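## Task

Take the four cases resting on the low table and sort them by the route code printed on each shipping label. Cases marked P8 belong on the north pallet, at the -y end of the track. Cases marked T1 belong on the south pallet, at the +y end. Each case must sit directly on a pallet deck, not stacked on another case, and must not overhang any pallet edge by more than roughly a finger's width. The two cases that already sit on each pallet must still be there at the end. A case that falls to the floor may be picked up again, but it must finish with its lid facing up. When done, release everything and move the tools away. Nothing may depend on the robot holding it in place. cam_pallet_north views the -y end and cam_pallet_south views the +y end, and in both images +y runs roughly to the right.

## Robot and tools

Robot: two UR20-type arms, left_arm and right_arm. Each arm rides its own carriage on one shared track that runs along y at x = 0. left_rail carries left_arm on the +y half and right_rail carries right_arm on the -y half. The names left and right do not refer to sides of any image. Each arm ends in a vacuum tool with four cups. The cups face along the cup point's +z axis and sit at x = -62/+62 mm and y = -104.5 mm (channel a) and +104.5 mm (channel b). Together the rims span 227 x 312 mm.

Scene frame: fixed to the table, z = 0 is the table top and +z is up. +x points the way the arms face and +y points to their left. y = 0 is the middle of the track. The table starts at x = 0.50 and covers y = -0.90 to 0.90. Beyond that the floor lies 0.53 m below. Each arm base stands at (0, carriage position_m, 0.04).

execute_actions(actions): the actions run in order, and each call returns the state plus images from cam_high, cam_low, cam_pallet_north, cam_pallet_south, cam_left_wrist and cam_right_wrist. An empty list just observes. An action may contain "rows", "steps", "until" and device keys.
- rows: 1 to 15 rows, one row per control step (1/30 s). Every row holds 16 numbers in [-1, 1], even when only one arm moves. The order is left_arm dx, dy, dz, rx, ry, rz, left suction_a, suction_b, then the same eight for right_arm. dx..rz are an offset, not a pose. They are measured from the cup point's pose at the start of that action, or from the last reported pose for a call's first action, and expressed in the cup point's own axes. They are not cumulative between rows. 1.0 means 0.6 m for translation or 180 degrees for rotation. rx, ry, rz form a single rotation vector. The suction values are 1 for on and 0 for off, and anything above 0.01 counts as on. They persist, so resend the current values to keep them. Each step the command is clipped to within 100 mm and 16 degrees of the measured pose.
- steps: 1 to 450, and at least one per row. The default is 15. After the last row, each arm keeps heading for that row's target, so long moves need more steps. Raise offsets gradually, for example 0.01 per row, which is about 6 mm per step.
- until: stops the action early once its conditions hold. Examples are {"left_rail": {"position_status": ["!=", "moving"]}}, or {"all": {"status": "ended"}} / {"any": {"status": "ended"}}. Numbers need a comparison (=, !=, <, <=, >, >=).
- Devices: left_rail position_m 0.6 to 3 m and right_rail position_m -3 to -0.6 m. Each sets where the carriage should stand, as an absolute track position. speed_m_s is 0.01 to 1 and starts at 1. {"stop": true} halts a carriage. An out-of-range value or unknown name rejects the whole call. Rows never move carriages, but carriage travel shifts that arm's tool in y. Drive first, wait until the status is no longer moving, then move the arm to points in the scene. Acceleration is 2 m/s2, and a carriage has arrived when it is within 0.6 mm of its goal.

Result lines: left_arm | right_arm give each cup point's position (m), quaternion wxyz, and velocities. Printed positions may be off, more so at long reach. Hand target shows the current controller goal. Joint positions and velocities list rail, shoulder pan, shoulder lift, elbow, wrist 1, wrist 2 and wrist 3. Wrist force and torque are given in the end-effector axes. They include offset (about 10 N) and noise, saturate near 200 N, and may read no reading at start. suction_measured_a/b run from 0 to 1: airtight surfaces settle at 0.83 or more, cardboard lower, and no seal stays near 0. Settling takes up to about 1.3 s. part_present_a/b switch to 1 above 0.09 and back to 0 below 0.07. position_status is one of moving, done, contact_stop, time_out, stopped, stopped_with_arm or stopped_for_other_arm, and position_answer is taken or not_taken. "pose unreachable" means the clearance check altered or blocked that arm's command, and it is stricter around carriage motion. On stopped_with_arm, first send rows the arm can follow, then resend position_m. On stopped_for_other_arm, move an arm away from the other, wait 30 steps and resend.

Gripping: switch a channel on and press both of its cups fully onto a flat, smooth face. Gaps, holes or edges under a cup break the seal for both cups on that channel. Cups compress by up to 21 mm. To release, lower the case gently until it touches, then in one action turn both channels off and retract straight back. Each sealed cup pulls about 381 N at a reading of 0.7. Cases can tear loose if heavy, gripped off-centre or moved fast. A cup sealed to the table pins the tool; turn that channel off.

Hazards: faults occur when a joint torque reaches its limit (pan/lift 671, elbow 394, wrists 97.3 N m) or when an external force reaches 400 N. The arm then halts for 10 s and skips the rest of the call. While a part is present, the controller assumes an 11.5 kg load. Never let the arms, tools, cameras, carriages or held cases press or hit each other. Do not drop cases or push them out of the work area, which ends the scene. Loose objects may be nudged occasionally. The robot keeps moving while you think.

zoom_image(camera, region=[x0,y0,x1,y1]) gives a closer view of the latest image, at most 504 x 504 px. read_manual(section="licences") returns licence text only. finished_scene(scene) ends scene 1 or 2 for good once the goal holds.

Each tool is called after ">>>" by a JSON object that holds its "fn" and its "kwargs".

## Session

>>> {"fn": "execute_actions", "kwargs": {"actions": []}}

Scene clock: 0.00 s.
left_arm: end_effector_position=(+0.8510, +2.0481, +0.4397) suction_measured_a=0.00 part_present_a=0 suction_measured_b=0.00 part_present_b=0 end_effector_quat_wxyz=(-0.001, -0.000, +1.000, +0.001) end_effector_velocity=(-0.000, +0.000, +0.000) end_effector_angular_velocity=(-0.000, -0.000, +0.000) | right_arm: end_effector_position=(+0.8510, -0.9415, +0.4420) suction_measured_a=0.00 part_present_a=0 suction_measured_b=0.00 part_present_b=0 end_effector_quat_wxyz=(+0.002, -0.001, +1.000, -0.001) end_effector_velocity=(+0.000, -0.000, -0.000) end_effector_angular_velocity=(+0.000, +0.000, -0.000)
Joint positions: left_arm=[ 2.047 -0.237 -1.497  2.09  -2.163 -1.57   1.332] | right_arm=[-0.942 -0.237 -1.499  2.091 -2.166 -1.572  1.331]
Joint velocities: left_arm=[ 0.  0. -0.  0. -0.  0. -0.] | right_arm=[ 0. -0.  0. -0.  0. -0.  0.]
Wrist force (N, on the end effector, along its own x y z axes, offset not removed): no reading
Wrist torque (N m, same axes, about the end effector's origin, offset not removed): no reading
Hand target (left_arm): +0.851, +2.048, +0.440; -0.001, -0.000, +1.000, +0.001
Hand target (right_arm): +0.851, -0.941, +0.442; +0.002, -0.001, +1.000, -0.001
left_rail: position_m=2.047 position_m_goal=2.047 speed_m_s=1.00 position_status=done position_answer=taken refusals=0
right_rail: position_m=-0.942 position_m_goal=-0.942 speed_m_s=1.00 position_status=done position_answer=taken refusals=0
camera_calibration (this result's frames):
cam_left_wrist: T_world_to_cam=[[-0.0472901, -0.998223, 0.036261, 2.06984], [-0.820188, 0.0595247, 0.568989, 0.340723], [-0.570136, -0.00283333, -0.821545, 0.94381], [0, 0, 0, 1]] pos_world=[0.915441, 2.04856, 0.506461]
cam_right_wrist: T_world_to_cam=[[0.0497083, -0.998714, 0.00993741, -0.98842], [-0.813586, -0.0347189, 0.580407, 0.419348], [-0.579316, -0.036936, -0.814266, 0.910274], [0, 0, 0, 1]] pos_world=[0.917644, -0.938968, 0.507635]

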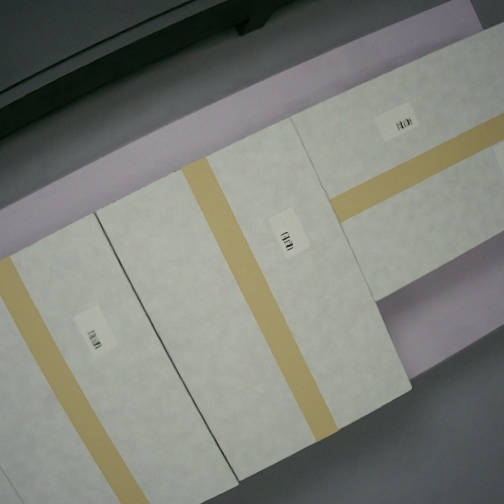

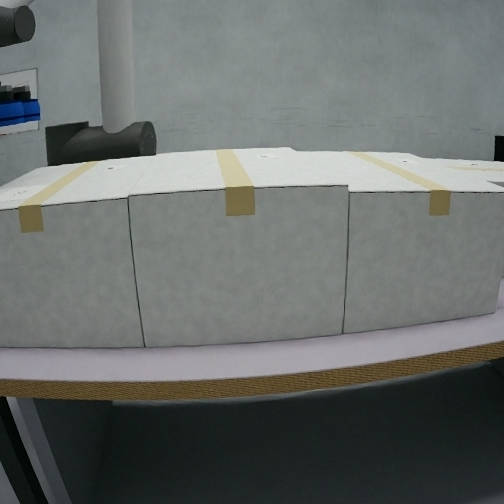

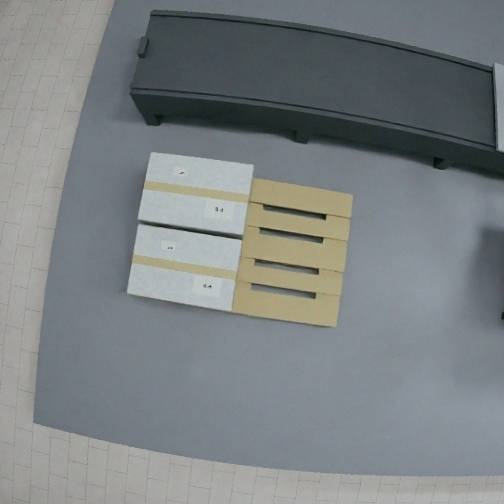

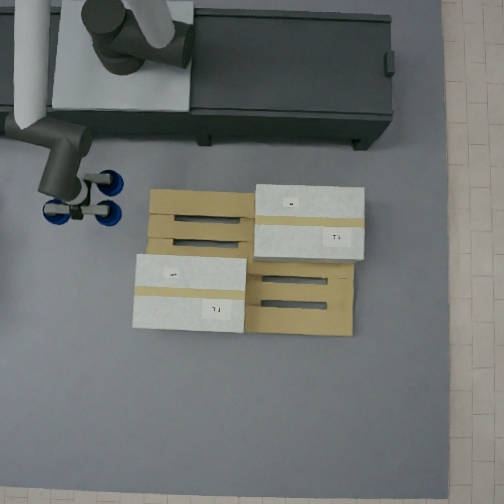

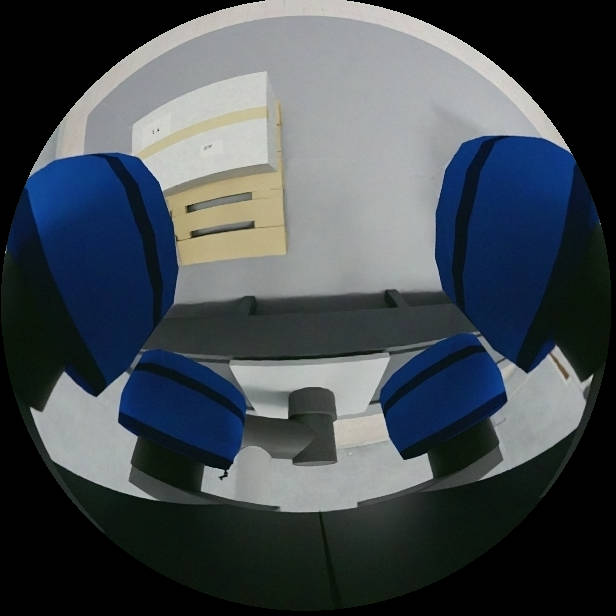

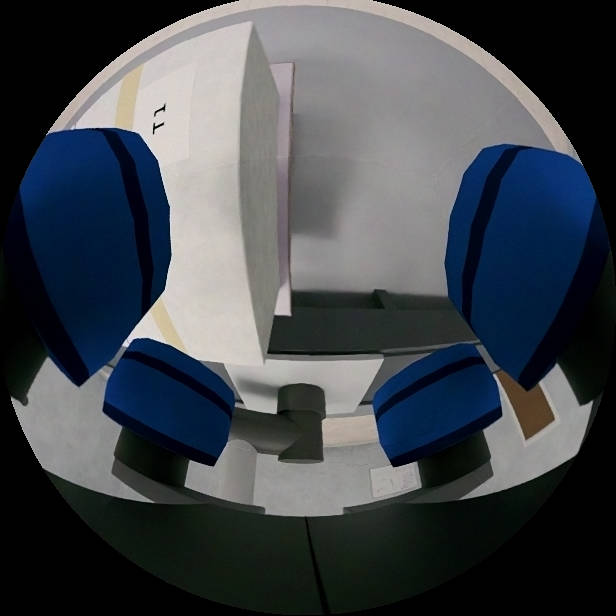

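>>> {"fn": "execute_actions", "kwargs": {"actions": [{"right_rail":{"position_m":-0.6},"left_rail":{"position_m":0.75},"steps":200,"until":{"all":{"status":"ended"}}},{"rows":[[0.3,0,-0.2,0,0,0,0,0,0.85,0.83,0.15,0,0,0,0,0]],"steps":80}]}}

Scene clock: 9.00 s.
left_arm: end_effector_position=(+0.6709, +0.7507, +0.5601) suction_measured_a=0.00 part_present_a=0 suction_measured_b=0.00 part_present_b=0 end_effector_quat_wxyz=(-0.001, -0.000, +1.000, +0.001) end_effector_velocity=(-0.000, +0.000, +0.000) end_effector_angular_velocity=(-0.000, -0.000, +0.000) | right_arm: end_effector_position=(+0.3407, -0.1011, +0.3517) suction_measured_a=0.00 part_present_a=0 suction_measured_b=0.00 part_present_b=0 end_effector_quat_wxyz=(+0.002, -0.001, +1.000, +0.000) end_effector_velocity=(-0.000, +0.000, -0.000) end_effector_angular_velocity=(-0.000, -0.000, +0.000)
Joint positions: left_arm=[ 0.75  -0.303 -1.801  2.176 -1.944 -1.57   1.267] | right_arm=[-0.6    0.633 -1.723  2.459 -2.31  -1.572  2.202]
Joint velocities: left_arm=[ 0.  0. -0.  0. -0.  0.  0.] | right_arm=[ 0.  0.  0. -0. -0. -0.  0.]
Wrist force (N, on the end effector, along its own x y z axes, offset not removed): left_arm=[-9.1 0.7 2.2] | right_arm=[-8.3 -1.2 -1.0]
Wrist torque (N m, same axes, about the end effector's origin, offset not removed): left_arm=[0.24 1.30 0.24] | right_arm=[0.31 1.70 -0.07]
Hand target (left_arm): +0.671, +0.751, +0.560; -0.001, -0.000, +1.000, +0.001
Hand target (right_arm): +0.341, -0.101, +0.352; +0.002, -0.001, +1.000, +0.000
Off the commanded pose (left_arm): 0.000 m, 0 deg.
Off the commanded pose (right_arm): 0.003 m, 0 deg.
left_rail: position_m=0.750 position_m_goal=0.750 speed_m_s=1.00 position_status=done position_answer=taken refusals=0
right_rail: position_m=-0.600 position_m_goal=-0.600 speed_m_s=1.00 position_status=done position_answer=taken refusals=0
camera_calibration (this result's frames):
cam_left_wrist: T_world_to_cam=[[-0.0473753, -0.998222, 0.0361744, 0.762001], [-0.820237, 0.0595451, 0.568916, 0.20182], [-0.570059, -0.00271904, -0.821599, 0.936306], [0, 0, 0, 1]] pos_world=[0.73539, 0.751175, 0.626885]
cam_right_wrist: T_world_to_cam=[[0.0497251, -0.99874, 0.00675507, -0.12179], [-0.813986, -0.0366056, 0.57973, 0.0859279], [-0.578753, -0.0343257, -0.81478, 0.572381], [0, 0, 0, 1]] pos_world=[0.407267, -0.0988435, 0.417372]

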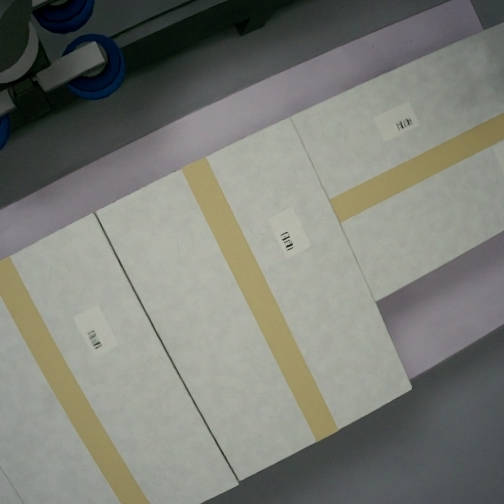

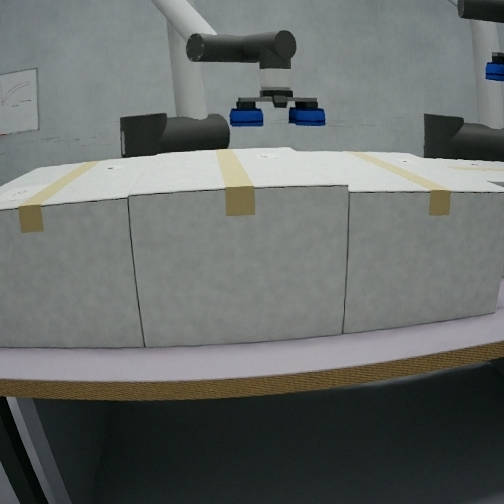

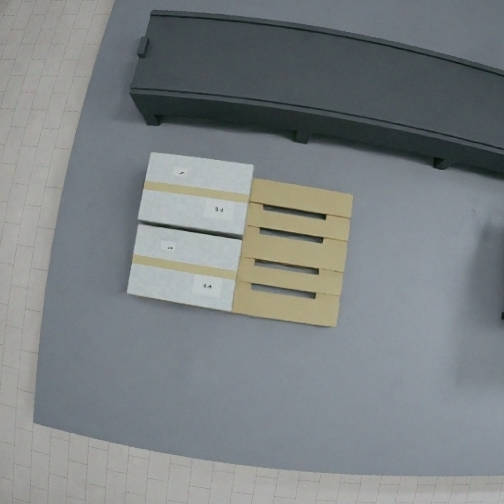

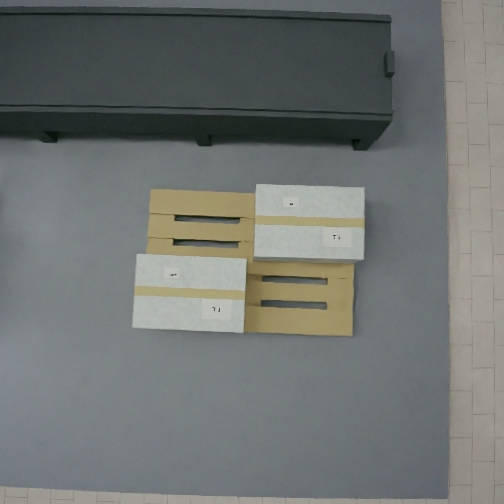

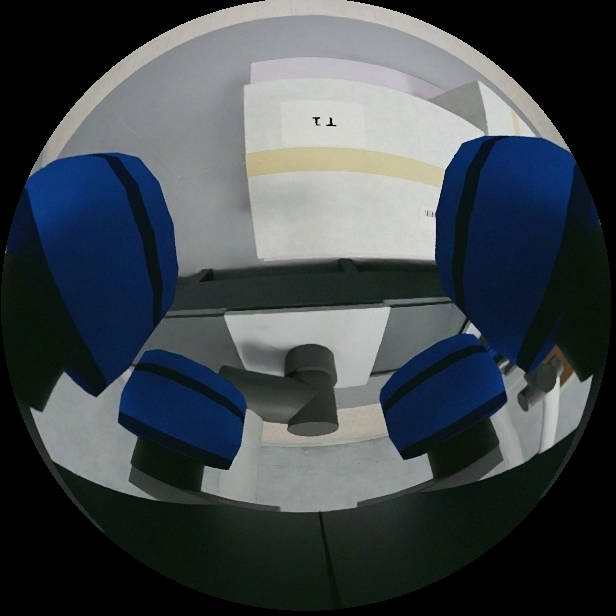

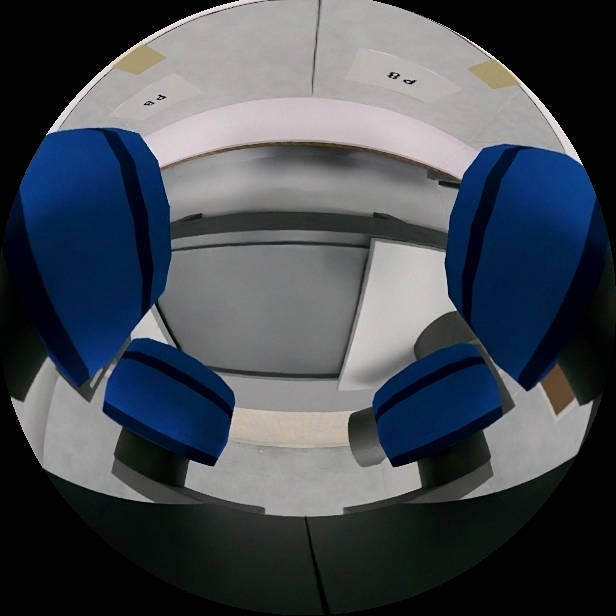

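>>> {"fn": "execute_actions", "kwargs": {"actions": [{"rows":[[-0.183,-0.3,0.267,0,0,0.5,0,0,0,0,-0.1,0,0,0,0,0]],"steps":45},{"rows":[[0,0,0,0,0,0,0,0,-0.9,-0.323,0,0,0,0,0,0]],"steps":65},{"rows":[[0,0,0.1,0,0,0,1,1,0,0,0.12,0,0,0,1,1]],"steps":30}]}}

Scene clock: 18.00 s.
left_arm: end_effector_position=(+0.7810, +0.5708, +0.3395) suction_measured_a=0.00 part_present_a=0 suction_measured_b=0.00 part_present_b=0 end_effector_quat_wxyz=(-0.001, +0.705, +0.709, +0.001) end_effector_velocity=(+0.000, +0.000, -0.000) end_effector_angular_velocity=(+0.000, +0.000, +0.000) | right_arm: end_effector_position=(+0.8810, -0.2950, +0.3400) suction_measured_a=0.00 part_present_a=0 suction_measured_b=0.00 part_present_b=0 end_effector_quat_wxyz=(+0.002, -0.001, +1.000, -0.001) end_effector_velocity=(-0.000, +0.000, -0.000) end_effector_angular_velocity=(-0.000, +0.000, -0.000)
Joint positions: left_arm=[ 0.75  -0.48  -1.464  2.231 -2.336 -1.569  2.656] | right_arm=[-0.6    0.117 -1.329  2.058 -2.303 -1.572  1.685]
Joint velocities: left_arm=[ 0.  0.  0.  0. -0. -0.  0.] | right_arm=[ 0.  0.  0.  0. -0. -0.  0.]
Wrist force (N, on the end effector, along its own x y z axes, offset not removed): left_arm=[-9.0 0.4 0.4] | right_arm=[-4.1 1.2 1.6]
Wrist torque (N m, same axes, about the end effector's origin, offset not removed): left_arm=[0.18 1.34 0.38] | right_arm=[0.54 1.21 -0.05]
Hand target (left_arm): +0.781, +0.571, +0.339; -0.001, +0.705, +0.709, +0.001
Hand target (right_arm): +0.881, -0.295, +0.340; +0.002, -0.001, +1.000, -0.001
Off the commanded pose (left_arm): 0.000 m, 0 deg.
Off the commanded pose (right_arm): 0.000 m, 0 deg.
left_rail: position_m=0.750 position_m_goal=0.750 speed_m_s=1.00 position_status=done position_answer=taken refusals=0
right_rail: position_m=-0.600 position_m_goal=-0.600 speed_m_s=1.00 position_status=done position_answer=taken refusals=0
camera_calibration (this result's frames):
cam_left_wrist: T_world_to_cam=[[-0.998374, 0.042414, 0.0380893, 0.743676], [0.0565668, 0.819906, 0.569697, -0.690692], [-0.00706644, 0.570925, -0.820971, 0.0499245], [0, 0, 0, 1]] pos_world=[0.78189, 0.506257, 0.406146]
cam_right_wrist: T_world_to_cam=[[0.0497364, -0.998724, 0.00874314, -0.342847], [-0.813961, -0.0354591, 0.579836, 0.525669], [-0.578786, -0.0359555, -0.814686, 0.868461], [0, 0, 0, 1]] pos_world=[0.947579, -0.292544, 0.405719]

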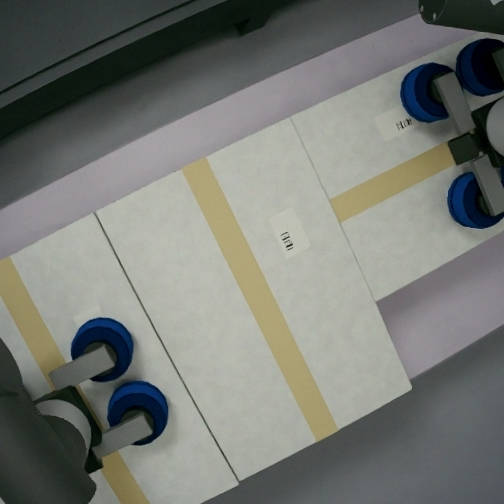

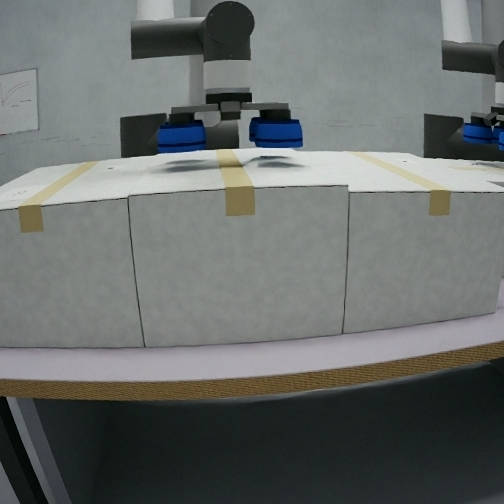

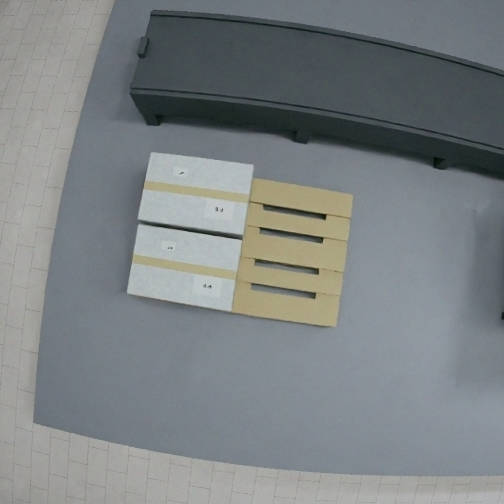

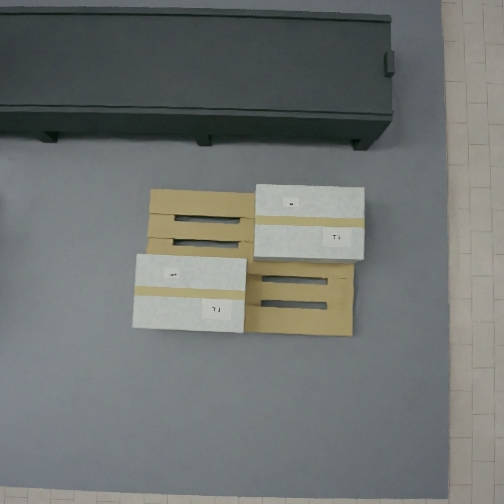

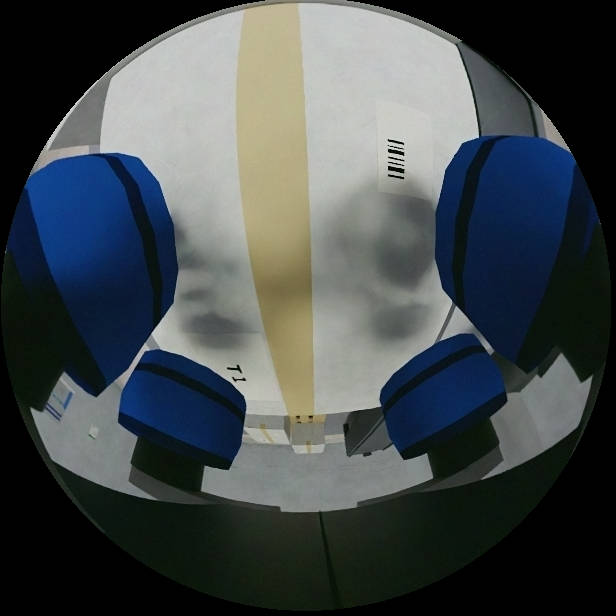

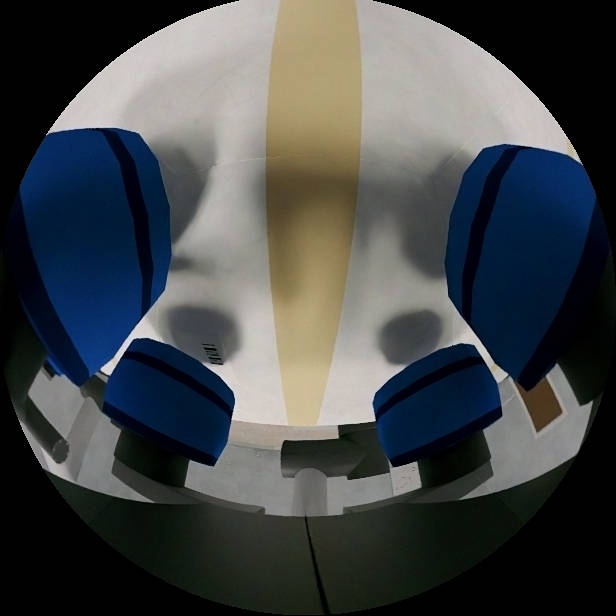

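>>> {"fn": "execute_actions", "kwargs": {"actions": [{"rows":[[0,0.03,0.115,0,0,0,1,1,0,0,0.075,0,0,0,1,1]],"steps":55}]}}

Scene clock: 22.57 s.
left_arm: end_effector_position=(+0.7990, +0.5709, +0.2703) suction_measured_a=0.93 part_present_a=1 suction_measured_b=0.93 part_present_b=1 end_effector_quat_wxyz=(-0.001, +0.705, +0.709, +0.001) end_effector_velocity=(+0.000, +0.000, +0.000) end_effector_angular_velocity=(+0.000, -0.000, -0.000) | right_arm: end_effector_position=(+0.8811, -0.2950, +0.2950) suction_measured_a=0.90 part_present_a=1 suction_measured_b=0.90 part_present_b=1 end_effector_quat_wxyz=(+0.002, -0.001, +1.000, -0.001) end_effector_velocity=(+0.000, +0.000, -0.000) end_effector_angular_velocity=(+0.000, -0.000, +0.000)
Joint positions: left_arm=[ 0.75  -0.469 -1.371  2.252 -2.451 -1.569  2.667] | right_arm=[-0.6    0.117 -1.287  2.084 -2.371 -1.572  1.685]
Joint velocities: left_arm=[ 0. -0.  0.  0. -0.  0.  0.] | right_arm=[ 0. -0.  0.  0. -0. -0. -0.]
Wrist force (N, on the end effector, along its own x y z axes, offset not removed): left_arm=[-10.8 0.0 37.4] | right_arm=[-1.9 -16.2 9.9]
Wrist torque (N m, same axes, about the end effector's origin, offset not removed): left_arm=[2.23 10.37 0.33] | right_arm=[-1.27 -3.49 0.49]
Hand target (left_arm): +0.799, +0.571, +0.270; -0.001, +0.705, +0.709, +0.001
Hand target (right_arm): +0.881, -0.295, +0.295; +0.002, -0.001, +1.000, -0.001
Off the commanded pose (left_arm): 0.000 m, 0 deg.
Off the commanded pose (right_arm): 0.000 m, 0 deg.
left_rail: position_m=0.750 position_m_goal=0.750 speed_m_s=1.00 position_status=done position_answer=taken refusals=0
right_rail: position_m=-0.600 position_m_goal=-0.600 speed_m_s=1.00 position_status=done position_answer=taken refusals=0
camera_calibration (this result's frames):
cam_left_wrist: T_world_to_cam=[[-0.998373, 0.0424199, 0.0381099, 0.764282], [0.0565833, 0.819917, 0.569679, -0.652448], [-0.00708128, 0.570908, -0.820984, -0.0067516], [0, 0, 0, 1]] pos_world=[0.799909, 0.506387, 0.337016]
cam_right_wrist: T_world_to_cam=[[0.0497243, -0.998725, 0.00874036, -0.342438], [-0.813975, -0.0354517, 0.579817, 0.551884], [-0.578768, -0.0359454, -0.8147, 0.831824], [0, 0, 0, 1]] pos_world=[0.94768, -0.292536, 0.360688]

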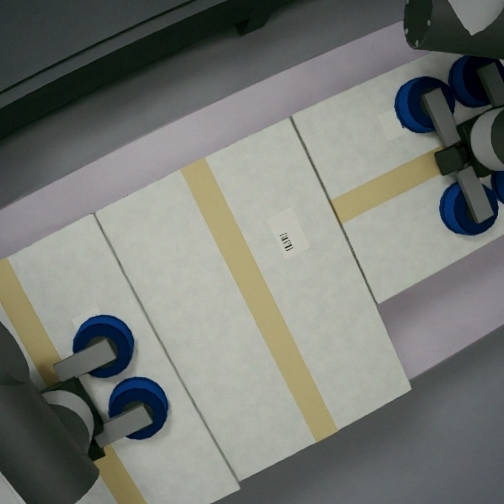

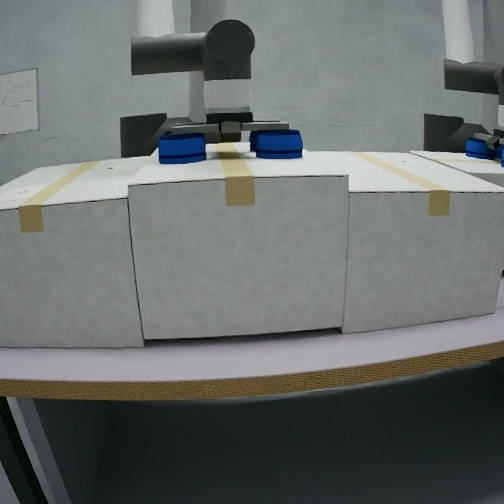

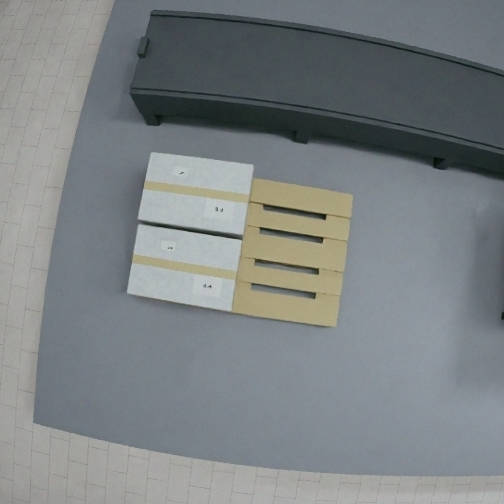

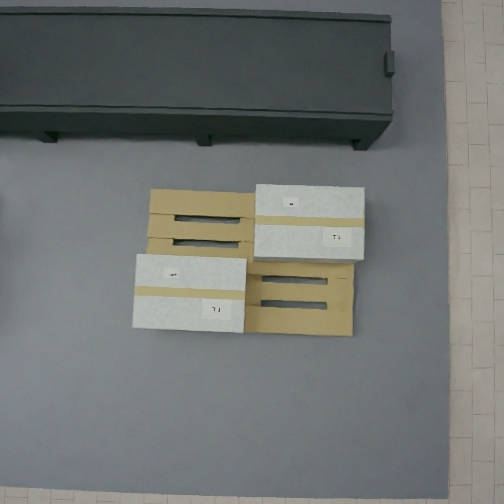

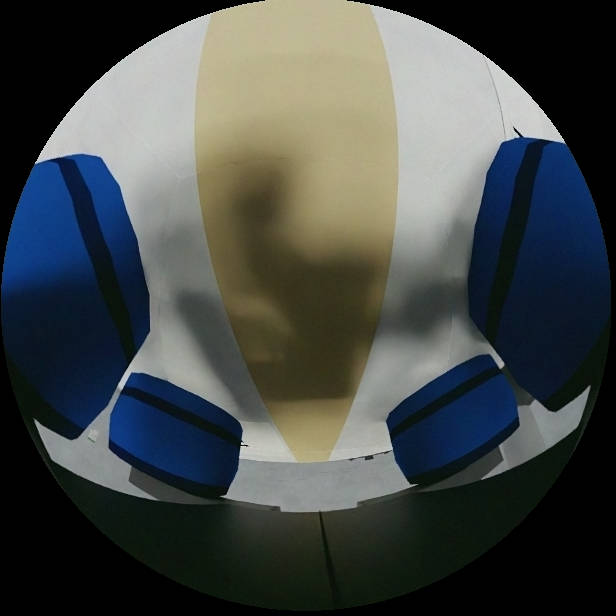

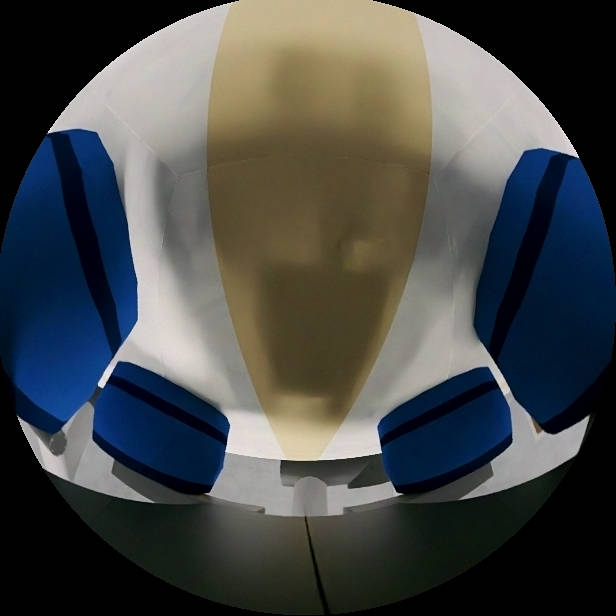

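>>> {"fn": "execute_actions", "kwargs": {"actions": [{"rows":[[0,0,-0.04,0,0,0,1,1,0,0,-0.04,0,0,0,1,1],[0,0,-0.167,0,0,0,1,1,0,0,-0.667,0,0,0,1,1]],"steps":50},{"left_rail":{"position_m":3.0},"right_rail":{"position_m":-2.715},"rows":[[0,0,0,0,0,0,1,1,0,0,0,0,0,0.5,1,1]],"steps":200,"until":{"all":{"status":"ended"}}},{"rows":[[0.383,0.75,0.217,0,0,0,1,1,0,0.567,0.725,0,0,0,1,1]],"steps":70}]}}

Scene clock: 37.03 s.
left_arm: end_effector_position=(+1.2474, +3.0539, +0.2403) suction_measured_a=0.93 part_present_a=1 suction_measured_b=0.93 part_present_b=1 end_effector_quat_wxyz=(-0.001, +0.705, +0.709, +0.000) end_effector_velocity=(+0.000, +0.000, -0.000) end_effector_angular_velocity=(+0.000, +0.000, +0.000) | right_arm: end_effector_position=(+1.2211, -2.4094, +0.2605) suction_measured_a=0.90 part_present_a=1 suction_measured_b=0.90 part_present_b=1 end_effector_quat_wxyz=(+0.002, +0.706, +0.708, +0.001) end_effector_velocity=(+0.000, +0.000, -0.000) end_effector_angular_velocity=(-0.000, +0.000, +0.000)
Joint positions: left_arm=[ 3.    -0.119 -0.952  1.617 -2.235 -1.569  3.017] | right_arm=[-2.715  0.085 -0.957  1.593 -2.21  -1.572  3.225]
Joint velocities: left_arm=[ 0.  0.  0. -0.  0. -0.  0.] | right_arm=[ 0.  0.  0. -0. -0. -0.  0.]
Wrist force (N, on the end effector, along its own x y z axes, offset not removed): left_arm=[-8.2 3.4 36.8] | right_arm=[-7.8 -3.5 3.4]
Wrist torque (N m, same axes, about the end effector's origin, offset not removed): left_arm=[2.61 10.18 0.29] | right_arm=[-0.84 -3.05 -0.18]
Hand target (left_arm): +1.247, +3.054, +0.240; -0.001, +0.705, +0.709, +0.000
Hand target (right_arm): +1.221, -2.409, +0.260; +0.002, +0.706, +0.708, +0.001
Off the commanded pose (left_arm): 0.001 m, 0 deg.
Off the commanded pose (right_arm): 0.001 m, 0 deg.
left_rail: position_m=3.000 position_m_goal=3.000 speed_m_s=1.00 position_status=done position_answer=taken refusals=0
right_rail: position_m=-2.715 position_m_goal=-2.715 speed_m_s=1.00 position_status=done position_answer=taken refusals=0
camera_calibration (this result's frames):
cam_left_wrist: T_world_to_cam=[[-0.998356, 0.0423942, 0.0385682, 1.10769], [0.0568206, 0.820155, 0.569313, -2.69744], [-0.00749629, 0.570569, -0.821216, -1.44422], [0, 0, 0, 1]] pos_world=[1.24831, 2.98938, 0.306948]
cam_right_wrist: T_world_to_cam=[[-0.998753, -0.0497681, 0.00384755, 1.09721], [-0.0382339, 0.812278, 0.582016, 1.86835], [-0.0320911, 0.581143, -0.813168, 1.74336], [0, 0, 0, 1]] pos_world=[1.22322, -2.47615, 0.326012]

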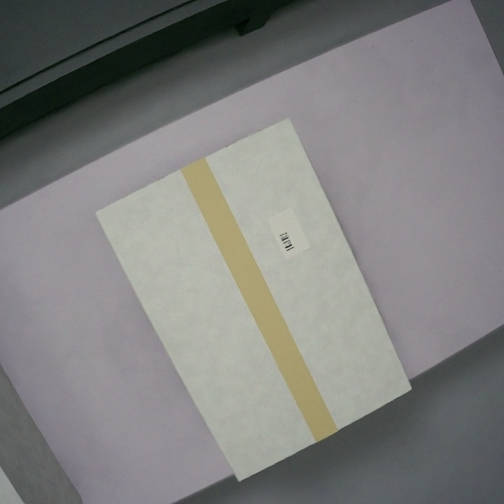

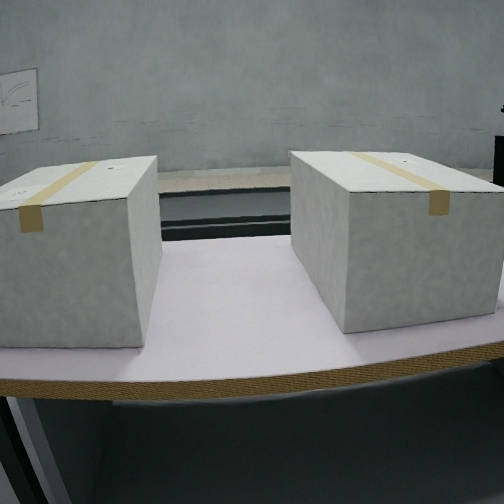

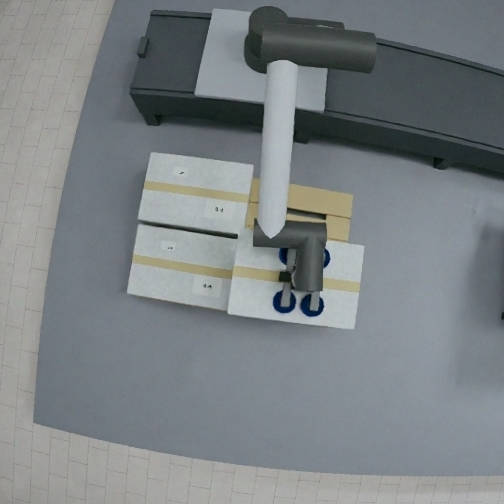

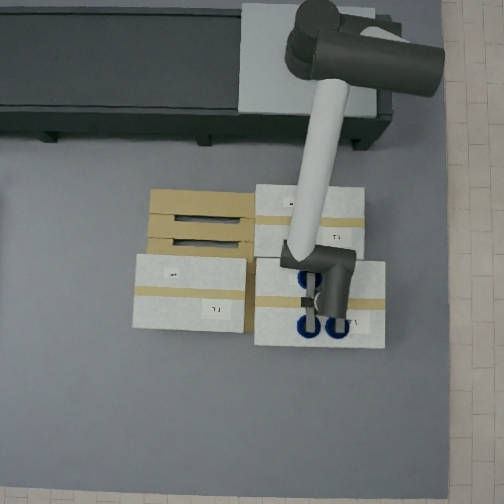

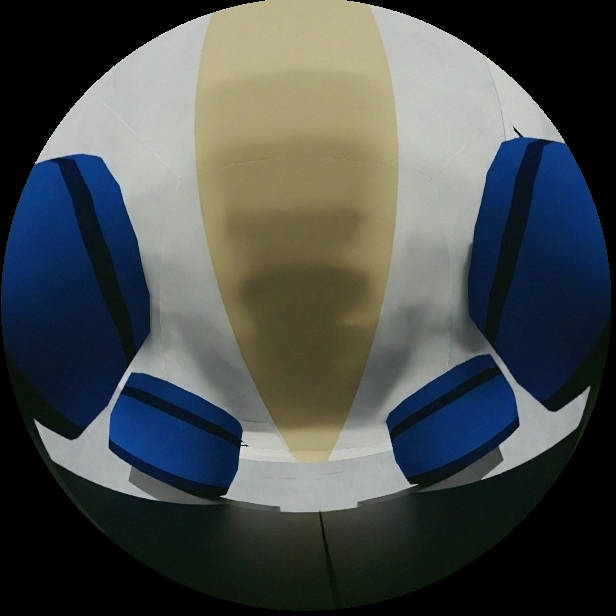

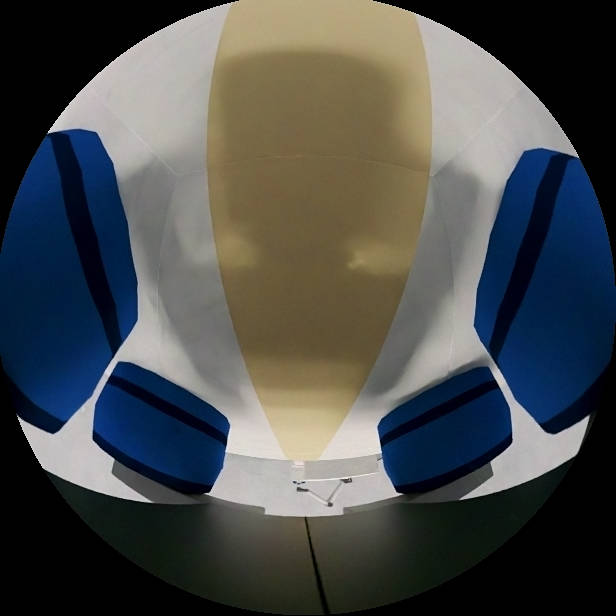

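>>> {"fn": "execute_actions", "kwargs": {"actions": [{"rows":[[-0.04,-0.017,0,0,0,0,1,1,0.04,-0.017,0,0,0,0,1,1]],"steps":20},{"rows":[[0,0,0.1,0,0,0,1,1,0,0,0.1,0,0,0,1,1],[0,0,0.59,0,0,0,1,1,0,0,0.58,0,0,0,1,1]],"steps":65}]}}

Scene clock: 46.47 s.
left_arm: end_effector_position=(+1.2373, +3.0303, -0.1141) suction_measured_a=0.93 part_present_a=1 suction_measured_b=0.93 part_present_b=1 end_effector_quat_wxyz=(-0.001, +0.705, +0.709, +0.000) end_effector_velocity=(-0.000, +0.000, -0.000) end_effector_angular_velocity=(+0.000, +0.000, +0.000) | right_arm: end_effector_position=(+1.2115, -2.3852, -0.0878) suction_measured_a=0.90 part_present_a=1 suction_measured_b=0.90 part_present_b=1 end_effector_quat_wxyz=(+0.002, +0.706, +0.708, +0.001) end_effector_velocity=(-0.000, +0.000, -0.000) end_effector_angular_velocity=(-0.000, +0.000, +0.000)
Joint positions: left_arm=[ 3.    -0.139 -0.651  1.679 -2.598 -1.569  2.997] | right_arm=[-2.715  0.105 -0.665  1.653 -2.562 -1.572  3.245]
Joint velocities: left_arm=[ 0.  0.  0.  0. -0.  0. -0.] | right_arm=[ 0.  0.  0. -0.  0. -0.  0.]
Wrist force (N, on the end effector, along its own x y z axes, offset not removed): left_arm=[-8.7 1.7 40.4] | right_arm=[6.3 1.1 10.3]
Wrist torque (N m, same axes, about the end effector's origin, offset not removed): left_arm=[2.39 10.24 0.21] | right_arm=[-0.24 -5.22 -0.25]
Hand target (left_arm): +1.237, +3.030, -0.114; -0.001, +0.705, +0.709, +0.000
Hand target (right_arm): +1.211, -2.385, -0.088; +0.002, +0.706, +0.708, +0.001
Off the commanded pose (left_arm): 0.001 m, 0 deg.
Off the commanded pose (right_arm): 0.001 m, 0 deg.
left_rail: position_m=3.000 position_m_goal=3.000 speed_m_s=1.00 position_status=done position_answer=taken refusals=0
right_rail: position_m=-2.715 position_m_goal=-2.715 speed_m_s=1.00 position_status=done position_answer=taken refusals=0
camera_calibration (this result's frames):
cam_left_wrist: T_world_to_cam=[[-0.998357, 0.0423657, 0.0385726, 1.11239], [0.0567998, 0.820151, 0.56932, -2.47571], [-0.00751577, 0.570576, -0.821211, -1.72183], [0, 0, 0, 1]] pos_world=[1.23824, 2.96576, -0.0474191]
cam_right_wrist: T_world_to_cam=[[-0.998754, -0.049759, 0.00381057, 1.09015], [-0.0382453, 0.812228, 0.582085, 2.05091], [-0.032059, 0.581214, -0.813119, 1.44594], [0, 0, 0, 1]] pos_world=[1.21358, -2.45196, -0.0222413]

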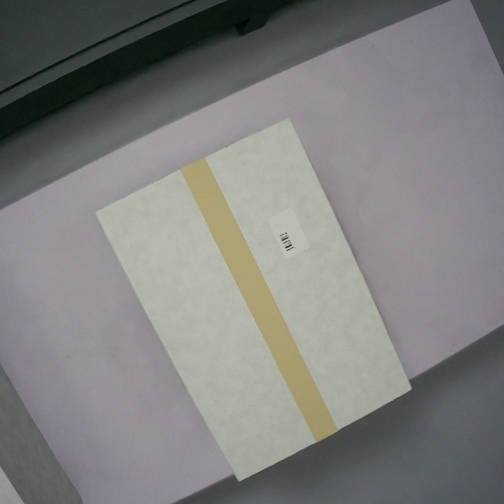

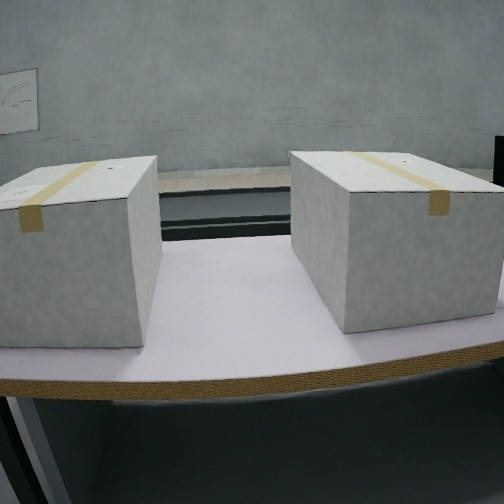

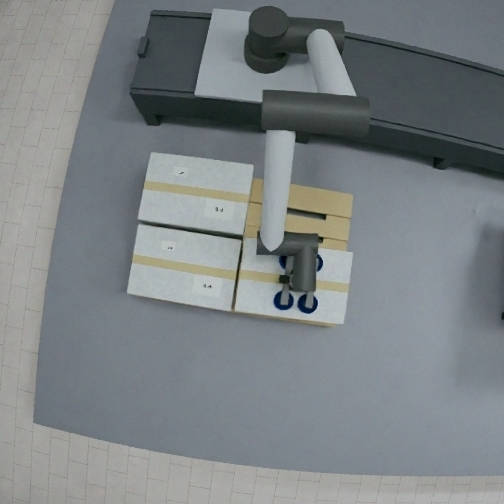

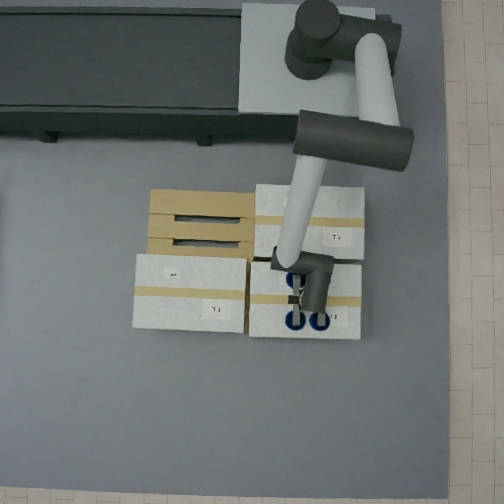

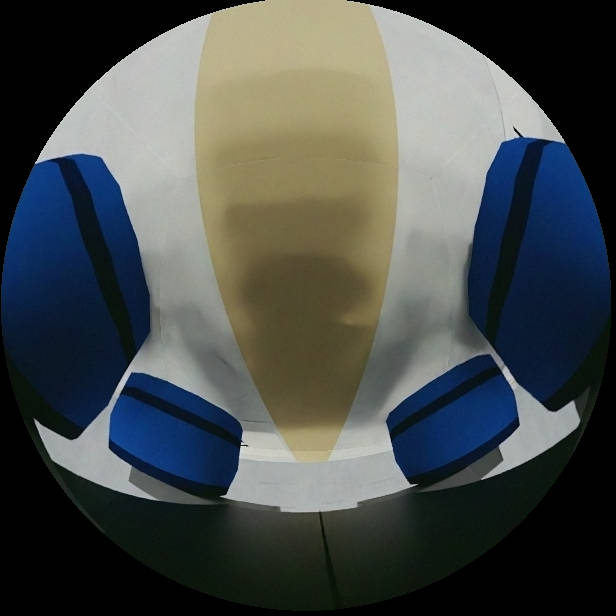

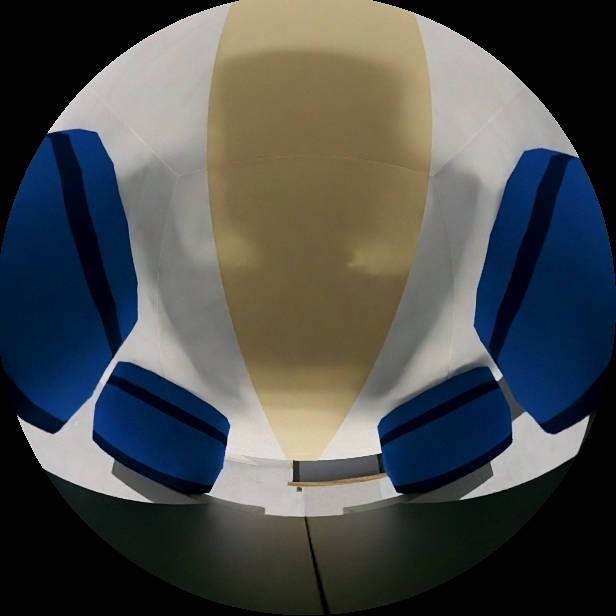

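>>> {"fn": "execute_actions", "kwargs": {"actions": [{"rows":[[0,0,-0.9,0,0,0,0,0,0,0,-0.9,0,0,0,0,0]],"steps":55},{"right_rail":{"position_m":-0.6},"left_rail":{"position_m":1.7},"rows":[[0,0,0,0,0,-0.5,0,0,0,0,0,0,0,-0.5,0,0]],"steps":200,"until":{"all":{"status":"ended"}}},{"rows":[[0.6,0,0,0,0,0,0,0,0.55,0.6,0,0,0,0,0,0]],"steps":55},{"rows":[[0,0,0,0,0,0,0,0,0,0,0.2,0,0,0,1,1]],"steps":30}]}}

Scene clock: 63.00 s.
left_arm: end_effector_position=(+0.8775, +1.7275, +0.4266) suction_measured_a=0.00 part_present_a=0 suction_measured_b=0.00 part_present_b=0 end_effector_quat_wxyz=(-0.000, -0.003, +1.000, +0.001) end_effector_velocity=(-0.000, +0.000, +0.000) end_effector_angular_velocity=(+0.000, +0.000, +0.000) | right_arm: end_effector_position=(+0.8805, +0.0896, +0.3326) suction_measured_a=0.00 part_present_a=0 suction_measured_b=0.00 part_present_b=0 end_effector_quat_wxyz=(+0.002, -0.001, +1.000, +0.000) end_effector_velocity=(+0.000, +0.000, -0.001) end_effector_angular_velocity=(-0.000, +0.000, +0.000)
Joint positions: left_arm=[ 1.7   -0.2   -1.456  2.067 -2.18  -1.569  1.365] | right_arm=[-0.6    0.484 -1.141  1.789 -2.222 -1.572  2.053]
Joint velocities: left_arm=[ 0.  0. -0. -0.  0.  0. -0.] | right_arm=[ 0.    -0.     0.     0.    -0.001  0.     0.   ]
Wrist force (N, on the end effector, along its own x y z axes, offset not removed): left_arm=[-7.1 4.2 -1.5] | right_arm=[-1.5 -3.0 -2.9]
Wrist torque (N m, same axes, about the end effector's origin, offset not removed): left_arm=[0.61 1.05 0.29] | right_arm=[0.04 0.83 -0.23]
Hand target (left_arm): +0.878, +1.728, +0.427; -0.000, -0.003, +1.000, +0.001
Hand target (right_arm): +0.880, +0.090, +0.332; +0.002, -0.001, +1.000, +0.000
Off the commanded pose (left_arm): 0.000 m, 0 deg.
Off the commanded pose (right_arm): 0.000 m, 0 deg.
left_rail: position_m=1.700 position_m_goal=1.700 speed_m_s=1.00 position_status=done position_answer=taken refusals=0
right_rail: position_m=-0.600 position_m_goal=-0.600 speed_m_s=1.00 position_status=done position_answer=taken refusals=0
camera_calibration (this result's frames):
cam_left_wrist: T_world_to_cam=[[-0.0423926, -0.998466, 0.0356269, 1.74793], [-0.820734, 0.0551367, 0.568643, 0.39727], [-0.569735, -0.00513397, -0.821812, 0.951001], [0, 0, 0, 1]] pos_world=[0.941971, 1.72822, 0.493366]
cam_right_wrist: T_world_to_cam=[[0.0497289, -0.998739, 0.00689678, 0.04194], [-0.813997, -0.036527, 0.579719, 0.543367], [-0.578736, -0.0344428, -0.814787, 0.875778], [0, 0, 0, 1]] pos_world=[0.947058, 0.0918989, 0.398283]

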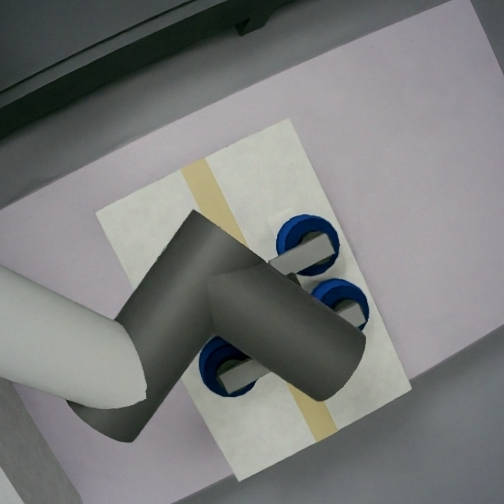

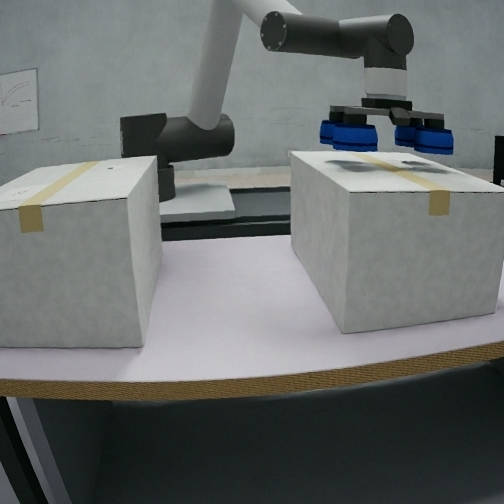

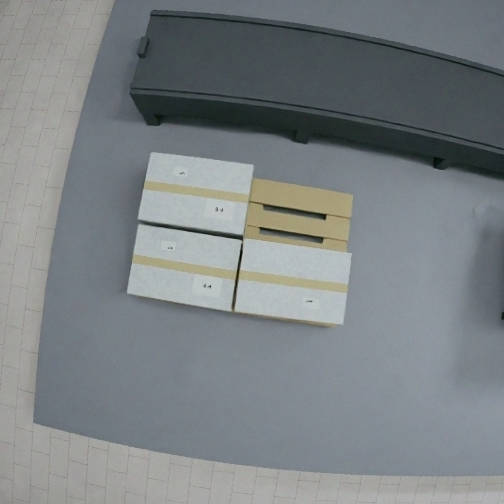

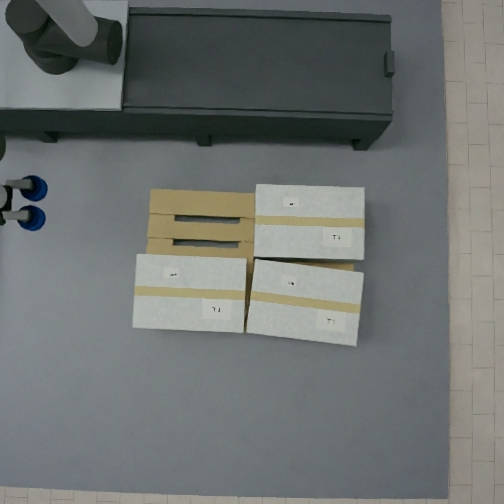

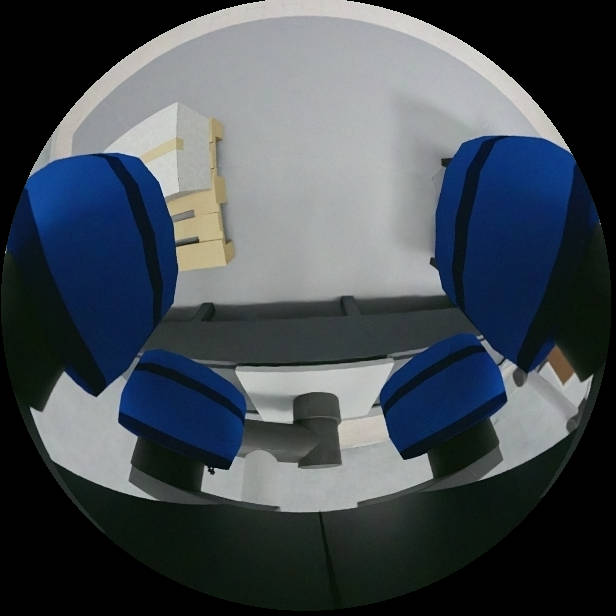

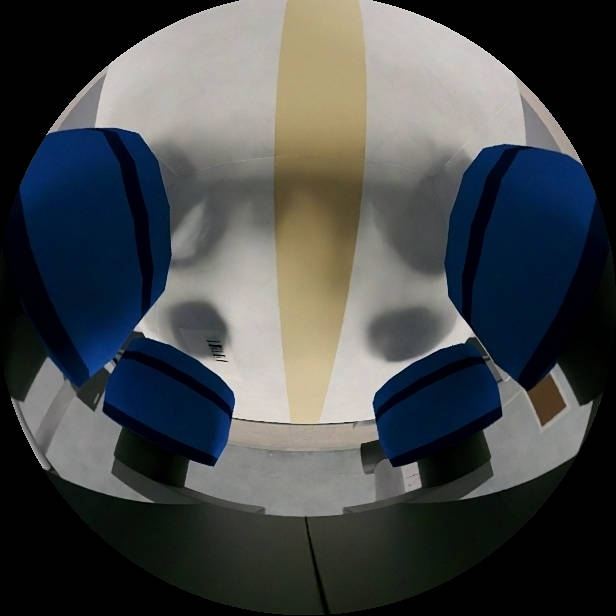

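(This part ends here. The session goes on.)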